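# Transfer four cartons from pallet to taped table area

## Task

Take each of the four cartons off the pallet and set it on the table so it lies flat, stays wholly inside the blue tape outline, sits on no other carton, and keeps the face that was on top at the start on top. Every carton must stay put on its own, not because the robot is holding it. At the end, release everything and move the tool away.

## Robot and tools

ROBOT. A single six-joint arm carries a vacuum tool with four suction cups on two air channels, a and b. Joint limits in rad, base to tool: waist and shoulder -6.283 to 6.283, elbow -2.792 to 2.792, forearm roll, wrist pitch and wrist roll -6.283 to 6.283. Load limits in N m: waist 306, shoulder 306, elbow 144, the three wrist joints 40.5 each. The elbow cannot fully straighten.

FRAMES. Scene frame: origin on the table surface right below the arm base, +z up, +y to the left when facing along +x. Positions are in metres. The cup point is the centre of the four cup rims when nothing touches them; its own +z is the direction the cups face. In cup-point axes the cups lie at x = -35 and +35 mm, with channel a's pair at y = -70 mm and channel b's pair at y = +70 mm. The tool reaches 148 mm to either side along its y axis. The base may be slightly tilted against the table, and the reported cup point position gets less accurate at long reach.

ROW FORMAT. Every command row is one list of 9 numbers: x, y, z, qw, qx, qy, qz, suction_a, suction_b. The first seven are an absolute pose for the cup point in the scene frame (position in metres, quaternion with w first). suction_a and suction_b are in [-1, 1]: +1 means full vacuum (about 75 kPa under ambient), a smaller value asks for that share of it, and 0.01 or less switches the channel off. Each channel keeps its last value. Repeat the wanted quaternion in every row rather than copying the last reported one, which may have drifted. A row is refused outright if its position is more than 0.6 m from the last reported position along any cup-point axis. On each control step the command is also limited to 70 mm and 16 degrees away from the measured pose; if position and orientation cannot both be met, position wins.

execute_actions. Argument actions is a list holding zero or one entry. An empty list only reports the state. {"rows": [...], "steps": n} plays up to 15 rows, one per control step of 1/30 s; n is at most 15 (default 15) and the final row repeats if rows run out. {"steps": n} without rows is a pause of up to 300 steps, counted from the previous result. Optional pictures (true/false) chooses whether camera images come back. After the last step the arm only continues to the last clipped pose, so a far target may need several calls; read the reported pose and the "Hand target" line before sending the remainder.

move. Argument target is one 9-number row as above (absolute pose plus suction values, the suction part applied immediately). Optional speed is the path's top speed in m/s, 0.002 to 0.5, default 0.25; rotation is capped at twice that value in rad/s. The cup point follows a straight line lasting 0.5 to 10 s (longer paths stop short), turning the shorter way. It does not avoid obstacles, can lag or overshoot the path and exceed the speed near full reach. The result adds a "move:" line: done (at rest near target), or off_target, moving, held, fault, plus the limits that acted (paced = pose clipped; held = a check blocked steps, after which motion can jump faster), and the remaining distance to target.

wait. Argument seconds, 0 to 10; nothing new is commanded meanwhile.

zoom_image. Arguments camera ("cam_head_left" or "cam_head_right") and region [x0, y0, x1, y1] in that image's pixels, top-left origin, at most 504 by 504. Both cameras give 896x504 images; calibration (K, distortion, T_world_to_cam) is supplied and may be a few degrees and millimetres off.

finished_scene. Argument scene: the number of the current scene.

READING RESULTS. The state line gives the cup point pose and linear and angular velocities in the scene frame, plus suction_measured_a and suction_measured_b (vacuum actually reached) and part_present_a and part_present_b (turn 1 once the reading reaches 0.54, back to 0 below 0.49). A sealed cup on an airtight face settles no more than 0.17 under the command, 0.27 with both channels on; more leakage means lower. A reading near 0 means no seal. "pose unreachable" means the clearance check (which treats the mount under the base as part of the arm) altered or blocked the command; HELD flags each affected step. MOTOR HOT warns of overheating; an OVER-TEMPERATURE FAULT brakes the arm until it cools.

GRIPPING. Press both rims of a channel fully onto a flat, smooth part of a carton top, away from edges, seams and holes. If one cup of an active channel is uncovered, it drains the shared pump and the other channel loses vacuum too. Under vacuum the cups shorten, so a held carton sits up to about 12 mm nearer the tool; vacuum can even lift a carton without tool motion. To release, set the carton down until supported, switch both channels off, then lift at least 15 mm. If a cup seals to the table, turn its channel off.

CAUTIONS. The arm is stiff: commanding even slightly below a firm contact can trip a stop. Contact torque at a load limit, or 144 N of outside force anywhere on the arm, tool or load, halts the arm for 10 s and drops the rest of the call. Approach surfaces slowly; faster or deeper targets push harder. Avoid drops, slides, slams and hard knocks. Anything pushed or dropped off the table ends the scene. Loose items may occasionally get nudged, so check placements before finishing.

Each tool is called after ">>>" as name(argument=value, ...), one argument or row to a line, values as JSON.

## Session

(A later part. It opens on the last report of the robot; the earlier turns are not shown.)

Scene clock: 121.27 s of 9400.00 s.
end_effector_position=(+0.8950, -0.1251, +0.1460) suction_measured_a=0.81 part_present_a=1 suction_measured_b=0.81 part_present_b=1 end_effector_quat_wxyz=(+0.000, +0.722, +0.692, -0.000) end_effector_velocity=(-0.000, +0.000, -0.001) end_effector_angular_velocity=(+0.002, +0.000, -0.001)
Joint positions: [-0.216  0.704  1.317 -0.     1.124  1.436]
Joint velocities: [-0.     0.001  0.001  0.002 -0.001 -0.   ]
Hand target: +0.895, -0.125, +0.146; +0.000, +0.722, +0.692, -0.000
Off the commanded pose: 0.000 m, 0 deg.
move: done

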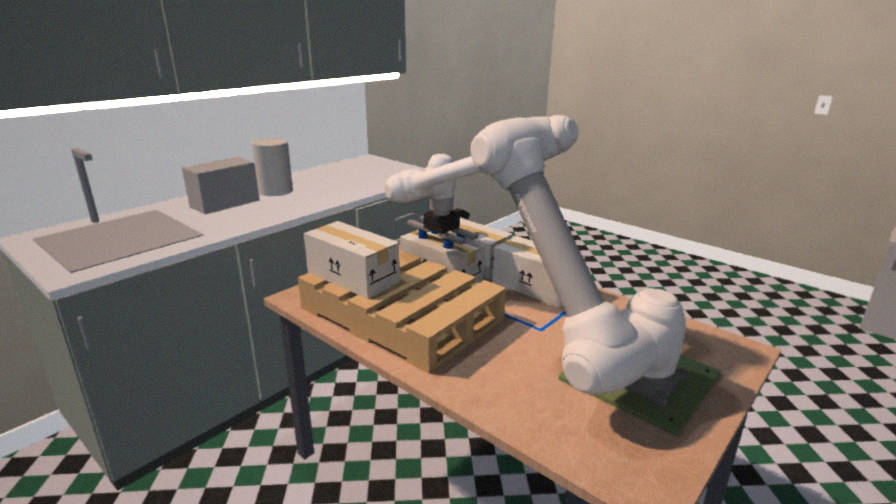

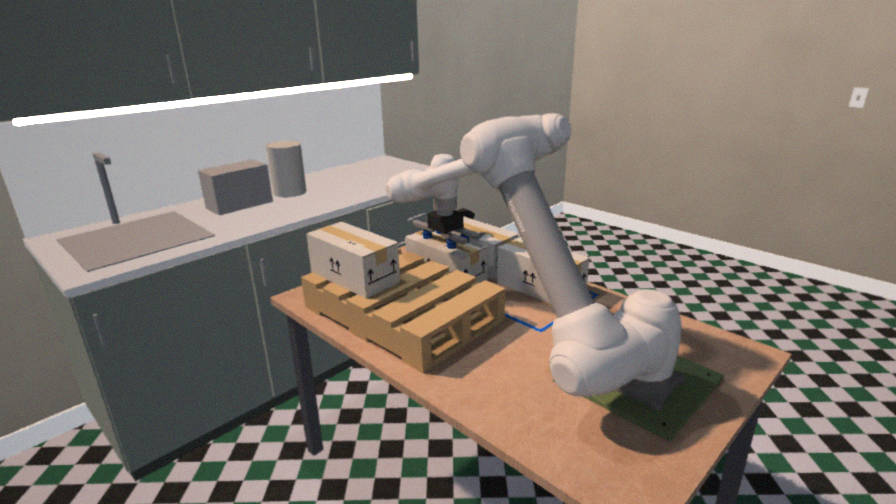

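>>> move(
  target=[0.89,-0.145,0.139,0,0.722,0.692,0,1,1],
  speed=0.03,
)

>>> execute_actions(
  actions=[
    {"rows":[[0.89,-0.145,0.139,0,0.722,0.692,0,0,0]],"steps":6},
  ],
  pictures=false,
)

>>> move(
  target=[0.89,-0.125,0.3,0,0.7071,0.7071,0,0,0],
  speed=0.4,
)

>>> zoom_image(
  camera="cam_head_left",
  region=[370, 200, 550, 340],
)

>>> move(
  target=[0.958,0.268,0.285,0,0.7071,0.7071,0,0,0],
  speed=0.4,
)

>>> move(
  target=[0.958,0.268,0.264,0,0.7071,0.7071,0,1,1],
  speed=0.04,
)

>>> execute_actions(
  actions=[
    {"rows":[[0.958,0.268,0.264,0,0.7071,0.7071,0,1,1]]},
  ],
  pictures=false,
)

>>> move(
  target=[0.95,0.26,0.32,0,0.7071,0.7071,0,1,1],
  speed=0.15,
)

>>> move(
  target=[0.555,-0.13,0.32,0,0.724,0.69,0,1,1],
  speed=0.35,
)

>>> move(
  target=[0.555,-0.13,0.146,0,0.724,0.69,0,1,1],
  speed=0.15,
)

>>> zoom_image(
  camera="cam_head_left",
  region=[400, 190, 600, 340],
)

Scene clock: 150.43 s of 9400.00 s.
end_effector_position=(+0.8901, -0.1449, +0.1392) suction_measured_a=0.81 part_present_a=1 suction_measured_b=0.81 part_present_b=1 end_effector_quat_wxyz=(+0.000, +0.722, +0.692, +0.000) end_effector_velocity=(-0.001, -0.002, -0.001) end_effector_angular_velocity=(-0.000, +0.001, +0.001)
Joint positions: [-0.238  0.706  1.327 -0.     1.112  1.414]
Joint velocities: [-0.002  0.     0.001 -0.    -0.    -0.003]
Hand target: +0.890, -0.145, +0.139; +0.000, +0.722, +0.692, -0.000
Off the commanded pose: 0.000 m, 0 deg.
move: done

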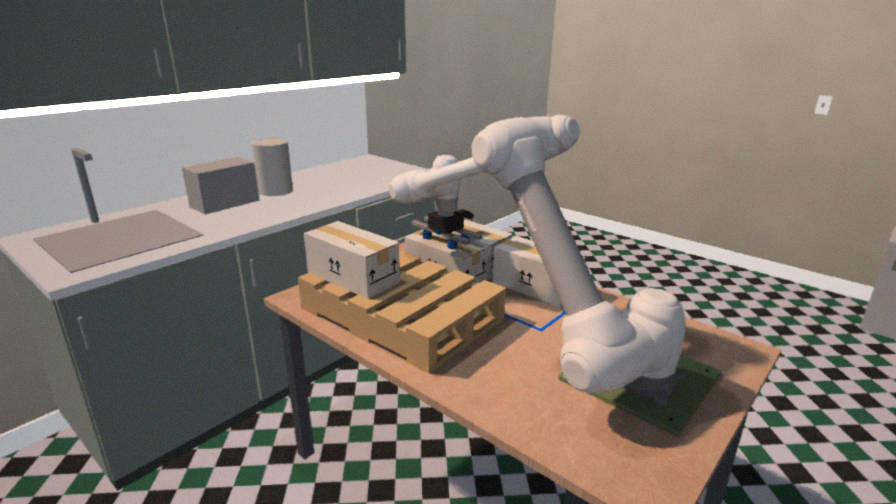

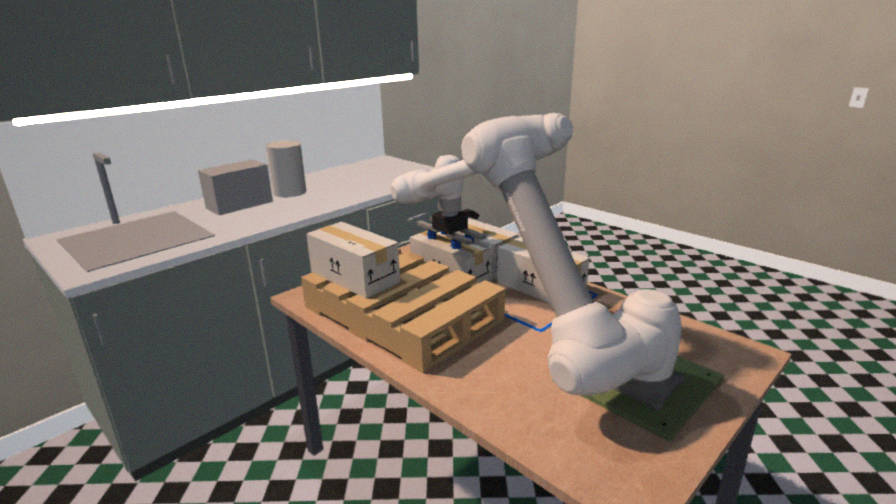

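Scene clock: 150.63 s of 9400.00 s.
end_effector_position=(+0.8900, -0.1450, +0.1395) suction_measured_a=0.00 part_present_a=0 suction_measured_b=0.00 part_present_b=0 end_effector_quat_wxyz=(+0.000, +0.722, +0.692, +0.000) end_effector_velocity=(+0.000, +0.000, +0.000) end_effector_angular_velocity=(-0.000, -0.000, +0.001)
Joint positions: [-0.238  0.706  1.327 -0.     1.112  1.414]
Joint velocities: [ 0.     0.    -0.001 -0.     0.001 -0.001]
Hand target: +0.890, -0.145, +0.139; +0.000, +0.722, +0.692, +0.000
Off the commanded pose: 0.000 m, 0 deg.
Steps of this call (steps 1 to 6: all 6 steps of this action). Readings (end_effector_position | what the end effector reports):
1: (+0.8900, -0.1450, +0.1391) | suction_measured_a=0.39 part_present_a=0 suction_measured_b=0.39 part_present_b=0
2: (+0.8900, -0.1450, +0.1392) | suction_measured_a=0.00 part_present_a=0 suction_measured_b=0.00 part_present_b=0
4: (+0.8900, -0.1450, +0.1395) | suction_measured_a=0.00 part_present_a=0 suction_measured_b=0.00 part_present_b=0
6: the state above

Scene clock: 151.80 s of 9400.00 s.
end_effector_position=(+0.8900, -0.1250, +0.3000) suction_measured_a=0.00 part_present_a=0 suction_measured_b=0.00 part_present_b=0 end_effector_quat_wxyz=(-0.000, +0.707, +0.707, +0.000) end_effector_velocity=(+0.000, +0.001, +0.001) end_effector_angular_velocity=(+0.001, -0.000, +0.003)
Joint positions: [-0.217  0.611  1.186  0.     1.349  1.393]
Joint velocities: [ 0.    -0.001 -0.002  0.001  0.002 -0.003]
Hand target: +0.890, -0.125, +0.300; -0.000, +0.707, +0.707, +0.000
Off the commanded pose: 0.000 m, 0 deg.
move: done

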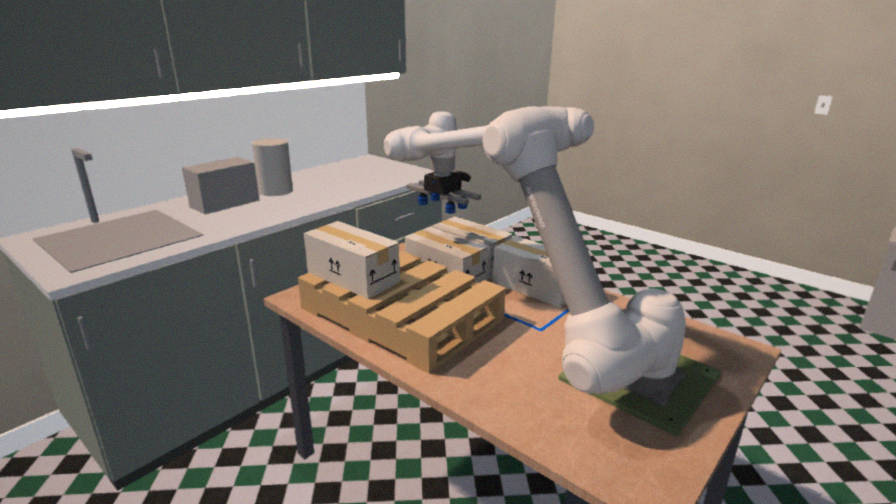

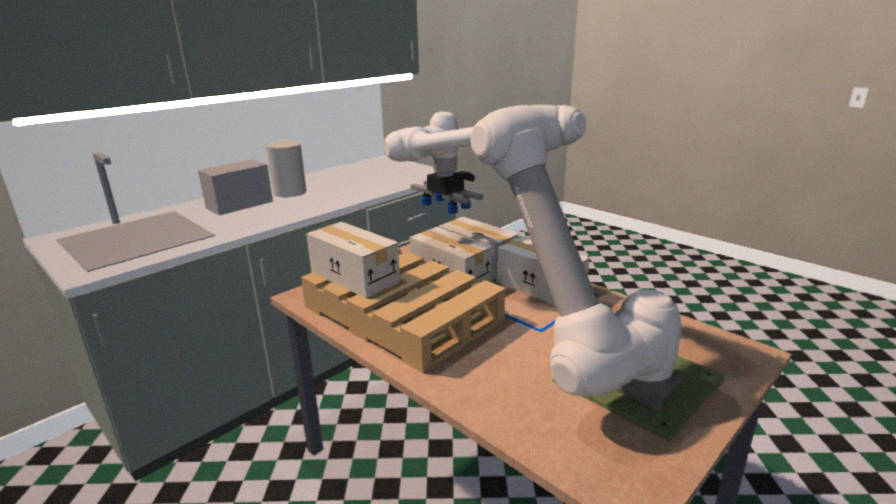

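Region (370, 200, 550, 340) of cam_head_left's 896x504 image, scaled by 2.800, with more detail than that image has.

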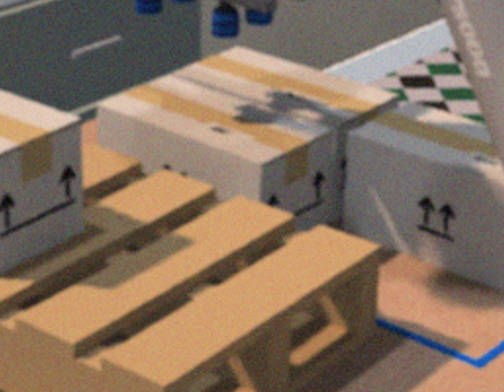

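Scene clock: 153.33 s of 9400.00 s.
end_effector_position=(+0.9579, +0.2681, +0.2849) suction_measured_a=0.00 part_present_a=0 suction_measured_b=0.00 part_present_b=0 end_effector_quat_wxyz=(-0.000, +0.707, +0.707, +0.000) end_effector_velocity=(+0.001, +0.000, -0.001) end_effector_angular_velocity=(-0.001, +0.002, +0.000)
Joint positions: [0.199 0.792 0.901 0.002 1.453 1.808]
Joint velocities: [ 0.     0.002 -0.003 -0.001  0.002  0.   ]
Hand target: +0.958, +0.268, +0.285; -0.000, +0.707, +0.707, +0.000
Off the commanded pose: 0.000 m, 0 deg.
move: done

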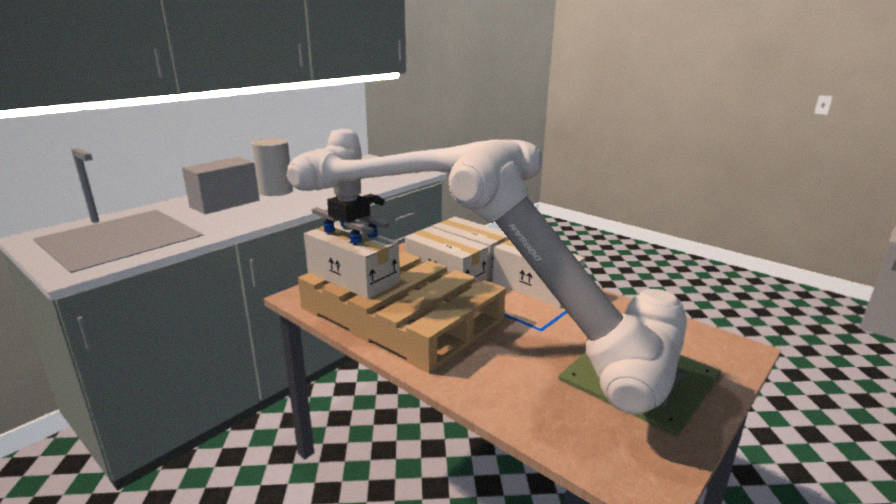

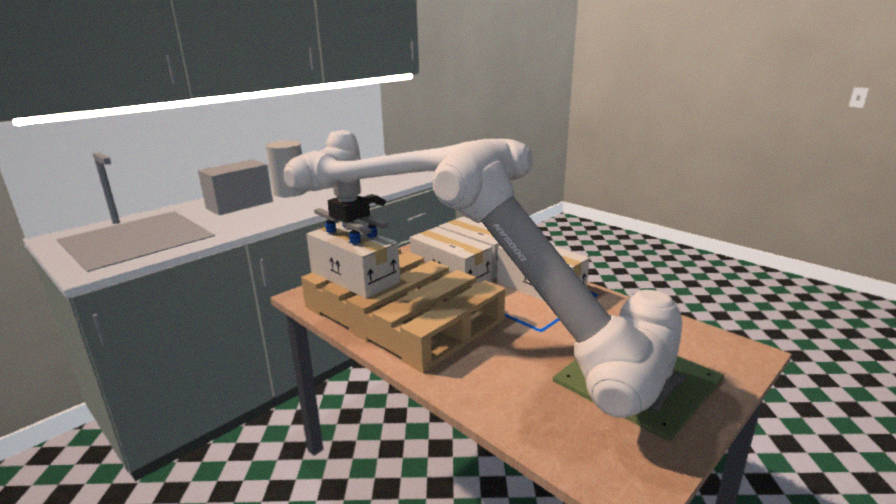

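Scene clock: 154.17 s of 9400.00 s.
end_effector_position=(+0.9580, +0.2681, +0.2638) suction_measured_a=0.54 part_present_a=1 suction_measured_b=0.54 part_present_b=1 end_effector_quat_wxyz=(-0.000, +0.707, +0.707, -0.000) end_effector_velocity=(+0.000, +0.001, +0.000) end_effector_angular_velocity=(+0.001, -0.002, -0.000)
Joint positions: [0.199 0.798 0.928 0.002 1.42  1.808]
Joint velocities: [ 0.001  0.    -0.     0.001 -0.002  0.001]
Hand target: +0.958, +0.268, +0.264; -0.000, +0.707, +0.707, -0.000
Off the commanded pose: 0.000 m, 0 deg.
move: done

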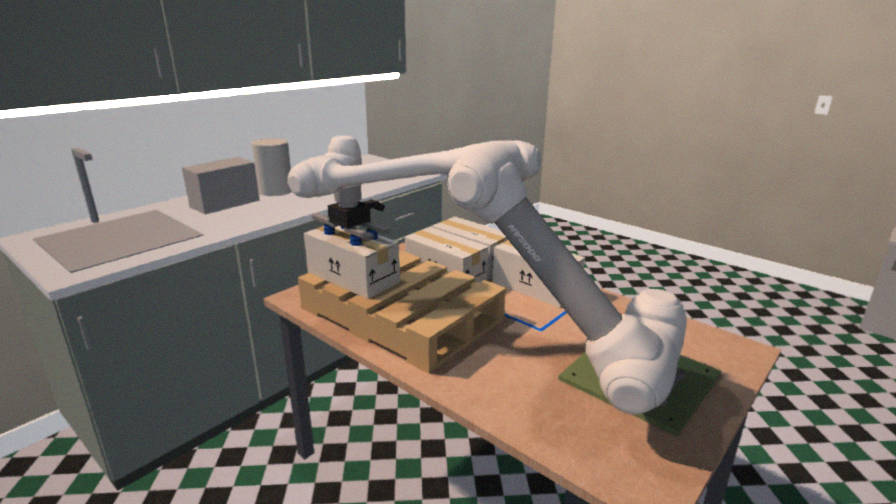

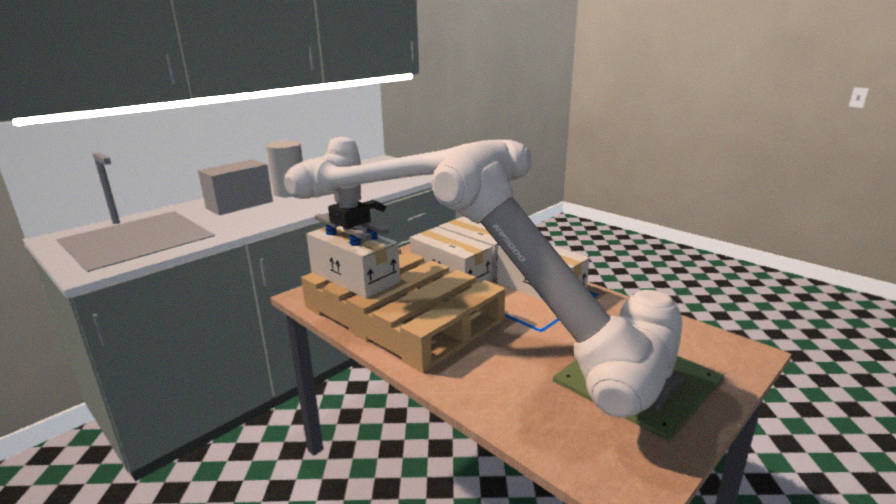

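Scene clock: 154.67 s of 9400.00 s.
end_effector_position=(+0.9580, +0.2680, +0.2639) suction_measured_a=0.78 part_present_a=1 suction_measured_b=0.78 part_present_b=1 end_effector_quat_wxyz=(+0.000, +0.707, +0.707, +0.000) end_effector_velocity=(+0.000, -0.001, -0.000) end_effector_angular_velocity=(-0.001, +0.000, +0.001)
Joint positions: [0.199 0.798 0.928 0.002 1.42  1.808]
Joint velocities: [-0.001 -0.     0.001 -0.001 -0.    -0.001]
Hand target: +0.958, +0.268, +0.264; +0.000, +0.707, +0.707, +0.000
Off the commanded pose: 0.000 m, 0 deg.
Steps of this call (steps 1 to 15: all 15 steps of this action). Readings (end_effector_position | what the end effector reports):
1: (+0.9580, +0.2681, +0.2638) | suction_measured_a=0.58 part_present_a=1 suction_measured_b=0.58 part_present_b=1
2: (+0.9580, +0.2681, +0.2638) | suction_measured_a=0.60 part_present_a=1 suction_measured_b=0.60 part_present_b=1
4: (+0.9580, +0.2681, +0.2638) | suction_measured_a=0.65 part_present_a=1 suction_measured_b=0.65 part_present_b=1
8: (+0.9580, +0.2681, +0.2638) | suction_measured_a=0.73 part_present_a=1 suction_measured_b=0.73 part_present_b=1
15: the state above

Scene clock: 155.70 s of 9400.00 s.
end_effector_position=(+0.9500, +0.2600, +0.3199) suction_measured_a=0.81 part_present_a=1 suction_measured_b=0.81 part_present_b=1 end_effector_quat_wxyz=(-0.000, +0.707, +0.707, -0.000) end_effector_velocity=(-0.001, -0.001, +0.000) end_effector_angular_velocity=(-0.001, +0.001, -0.000)
Joint positions: [0.193 0.765 0.886 0.002 1.495 1.802]
Joint velocities: [-0.    -0.001  0.    -0.001  0.002  0.   ]
Hand target: +0.950, +0.260, +0.320; +0.000, +0.707, +0.707, -0.000
Off the commanded pose: 0.000 m, 0 deg.
move: done

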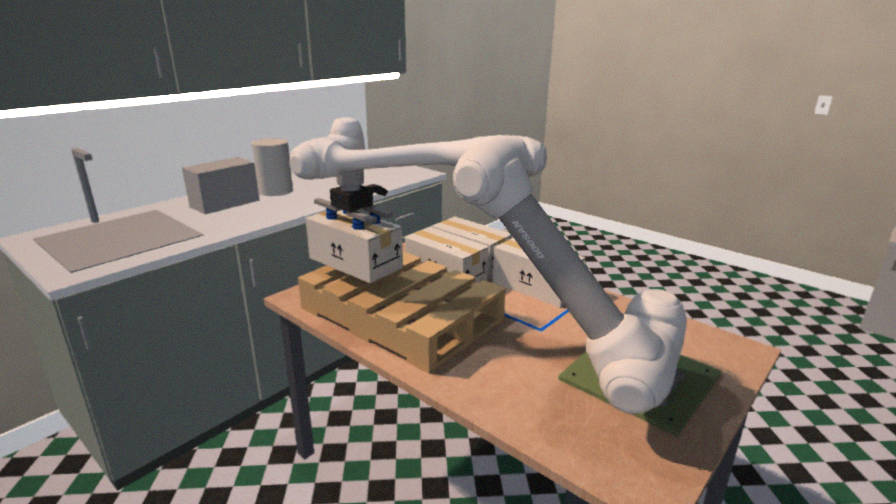

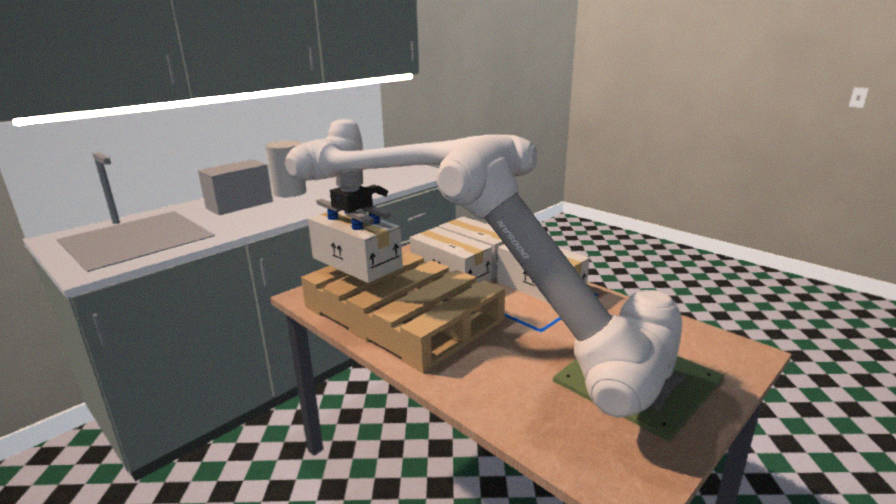

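Scene clock: 157.80 s of 9400.00 s.
end_effector_position=(+0.5553, -0.1303, +0.3204) suction_measured_a=0.81 part_present_a=1 suction_measured_b=0.81 part_present_b=1 end_effector_quat_wxyz=(+0.000, +0.724, +0.690, -0.000) end_effector_velocity=(-0.000, -0.001, +0.000) end_effector_angular_velocity=(-0.001, -0.000, +0.003)
Joint positions: [-0.329  0.088  1.873 -0.001  1.184  1.329]
Joint velocities: [-0.001 -0.001 -0.    -0.001  0.    -0.003]
Hand target: +0.555, -0.130, +0.320; +0.000, +0.724, +0.690, -0.000
Off the commanded pose: 0.001 m, 0 deg.
move: done

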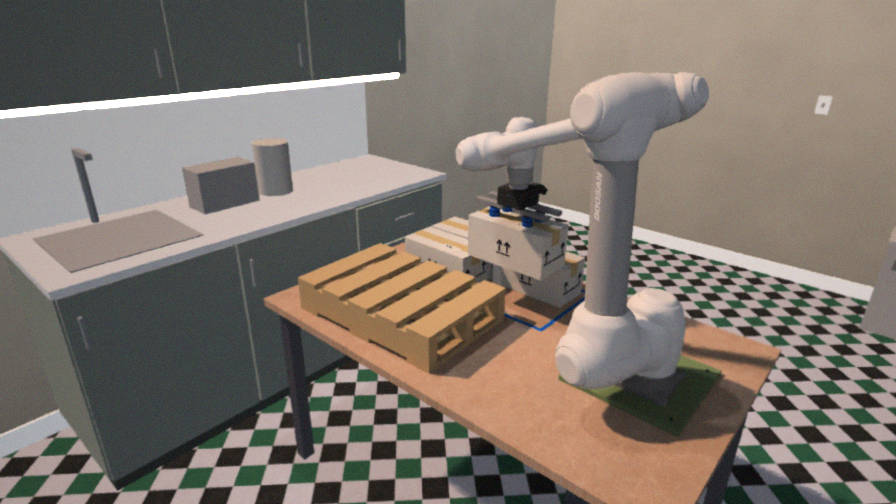

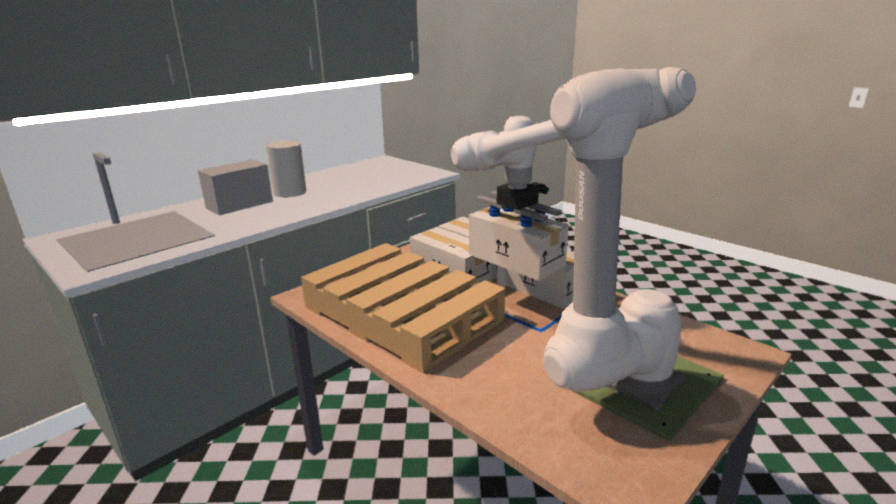

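Scene clock: 159.37 s of 9400.00 s.
end_effector_position=(+0.5550, -0.1300, +0.1459) suction_measured_a=0.81 part_present_a=1 suction_measured_b=0.81 part_present_b=1 end_effector_quat_wxyz=(+0.000, +0.724, +0.690, +0.000) end_effector_velocity=(+0.000, -0.001, -0.000) end_effector_angular_velocity=(-0.001, -0.001, -0.001)
Joint positions: [-0.329  0.248  2.048 -0.001  0.85   1.329]
Joint velocities: [-0.001  0.001 -0.    -0.001 -0.002  0.001]
Hand target: +0.555, -0.130, +0.146; +0.000, +0.724, +0.690, -0.000
Off the commanded pose: 0.000 m, 0 deg.
move: done

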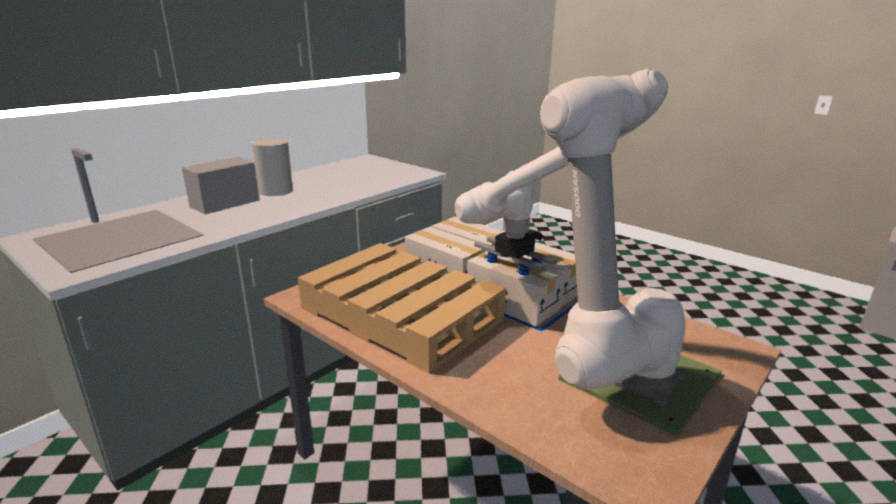

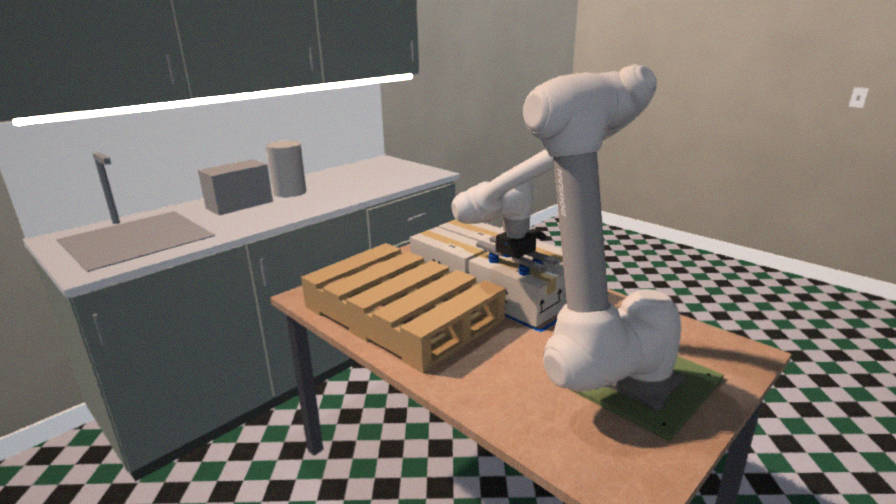

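Region (400, 190, 600, 340) of cam_head_left's 896x504 image, scaled by 2.520, with more detail than that image has; it fills the top 378 rows of this view, and the rest is white.

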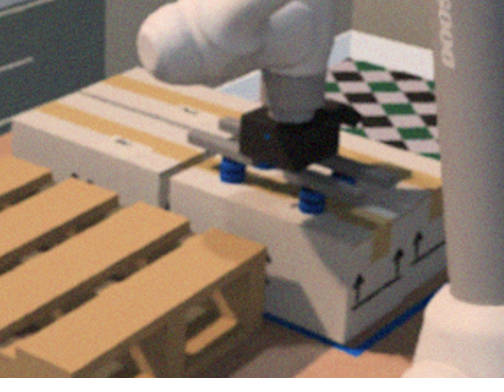

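>>> move(
  target=[0.57,-0.147,0.139,0,0.724,0.69,0,1,1],
  speed=0.03,
)

>>> execute_actions(
  actions=[
    {"rows":[[0.57,-0.147,0.139,0,0.724,0.69,0,0,0]],"steps":6},
  ],
  pictures=false,
)

>>> move(
  target=[0.57,-0.11,0.4,0,0.724,0.69,0,0,0],
  speed=0.4,
)

>>> zoom_image(
  camera="cam_head_left",
  region=[400, 190, 600, 340],
)

Scene clock: 173.27 s of 9400.00 s.
end_effector_position=(+0.5699, -0.1470, +0.1390) suction_measured_a=0.81 part_present_a=1 suction_measured_b=0.81 part_present_b=1 end_effector_quat_wxyz=(+0.000, +0.724, +0.690, -0.000) end_effector_velocity=(-0.001, -0.000, -0.001) end_effector_angular_velocity=(+0.000, +0.002, -0.001)
Joint positions: [-0.349  0.281  2.018 -0.001  0.846  1.309]
Joint velocities: [-0.001  0.001  0.    -0.     0.001  0.001]
Hand target: +0.570, -0.147, +0.139; +0.000, +0.724, +0.690, -0.000
Off the commanded pose: 0.000 m, 0 deg.
move: done

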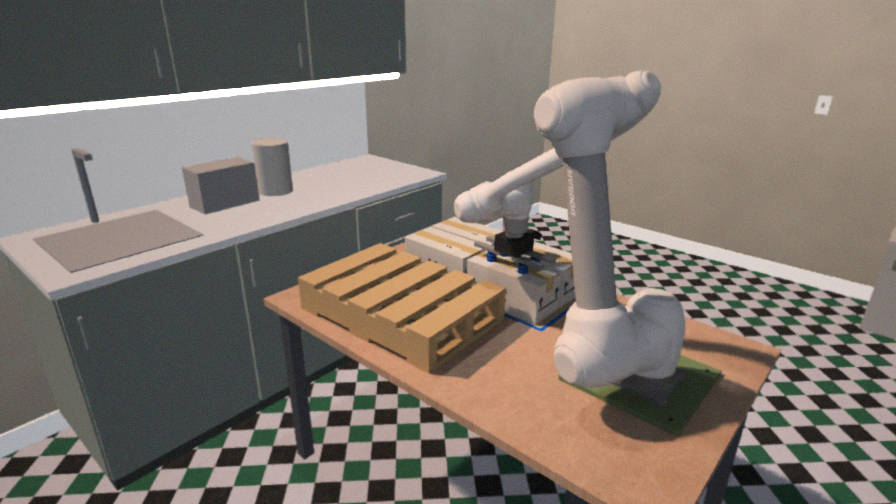

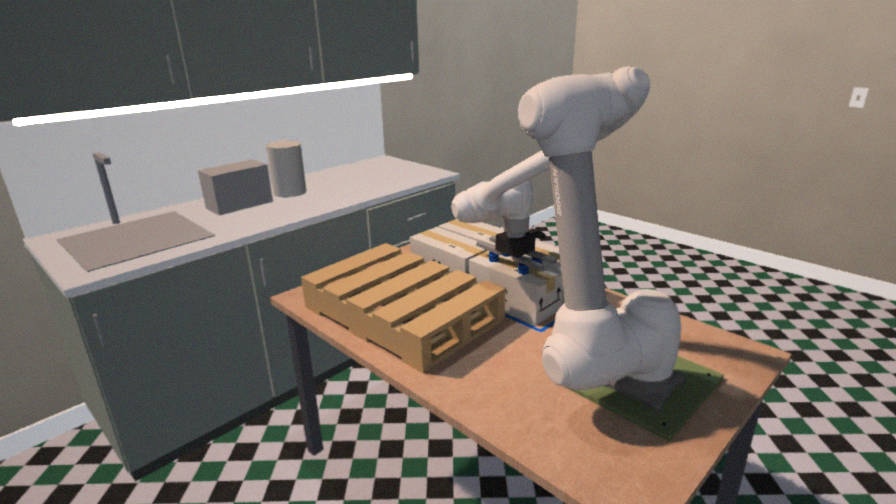

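Scene clock: 173.47 s of 9400.00 s.
end_effector_position=(+0.5704, -0.1471, +0.1394) suction_measured_a=0.00 part_present_a=0 suction_measured_b=0.00 part_present_b=0 end_effector_quat_wxyz=(+0.000, +0.724, +0.690, +0.000) end_effector_velocity=(-0.004, +0.002, -0.003) end_effector_angular_velocity=(+0.002, +0.007, +0.001)
Joint positions: [-0.349  0.281  2.018 -0.001  0.846  1.309]
Joint velocities: [ 0.001  0.     0.007  0.     0.001 -0.001]
Hand target: +0.570, -0.147, +0.139; -0.000, +0.724, +0.690, -0.000
Off the commanded pose: 0.001 m, 0 deg.
Steps of this call (steps 1 to 6: all 6 steps of this action). Readings (end_effector_position | what the end effector reports):
1: (+0.5700, -0.1470, +0.1390) | suction_measured_a=0.39 part_present_a=0 suction_measured_b=0.39 part_present_b=0
2: (+0.5702, -0.1471, +0.1392) | suction_measured_a=0.00 part_present_a=0 suction_measured_b=0.00 part_present_b=0
4: (+0.5705, -0.1472, +0.1395) | suction_measured_a=0.00 part_present_a=0 suction_measured_b=0.00 part_present_b=0
6: the state above

Scene clock: 174.90 s of 9400.00 s.
end_effector_position=(+0.5700, -0.1100, +0.4001) suction_measured_a=0.00 part_present_a=0 suction_measured_b=0.00 part_present_b=0 end_effector_quat_wxyz=(-0.000, +0.724, +0.690, -0.000) end_effector_velocity=(+0.001, +0.001, +0.002) end_effector_angular_velocity=(+0.001, -0.004, +0.001)
Joint positions: [-0.288  0.064  1.75  -0.     1.332  1.369]
Joint velocities: [ 0.001 -0.001 -0.003  0.002  0.001 -0.001]
Hand target: +0.570, -0.110, +0.400; -0.000, +0.724, +0.690, +0.000
Off the commanded pose: 0.000 m, 0 deg.
move: done

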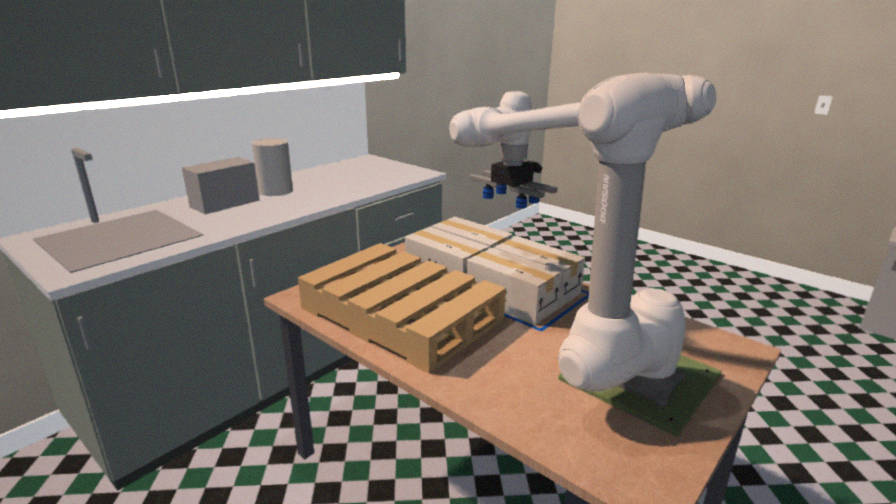

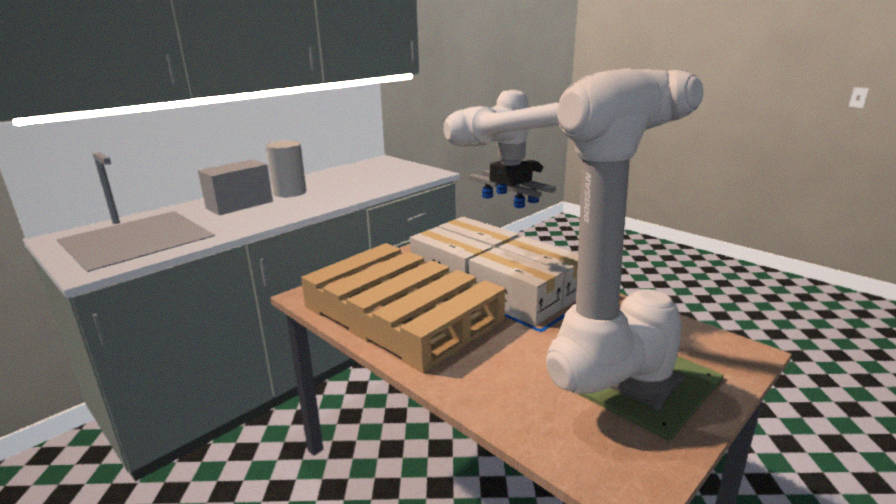

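Region (400, 190, 600, 340) of cam_head_left's 896x504 image, scaled by 2.520, with more detail than that image has; it fills the top 378 rows of this view, and the rest is white.

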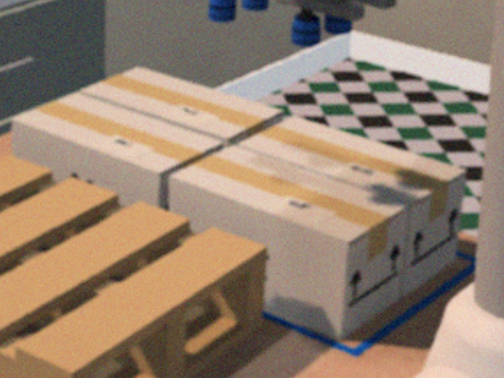

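>>> finished_scene(
  scene=2,
)

The scene is finished: the task was done.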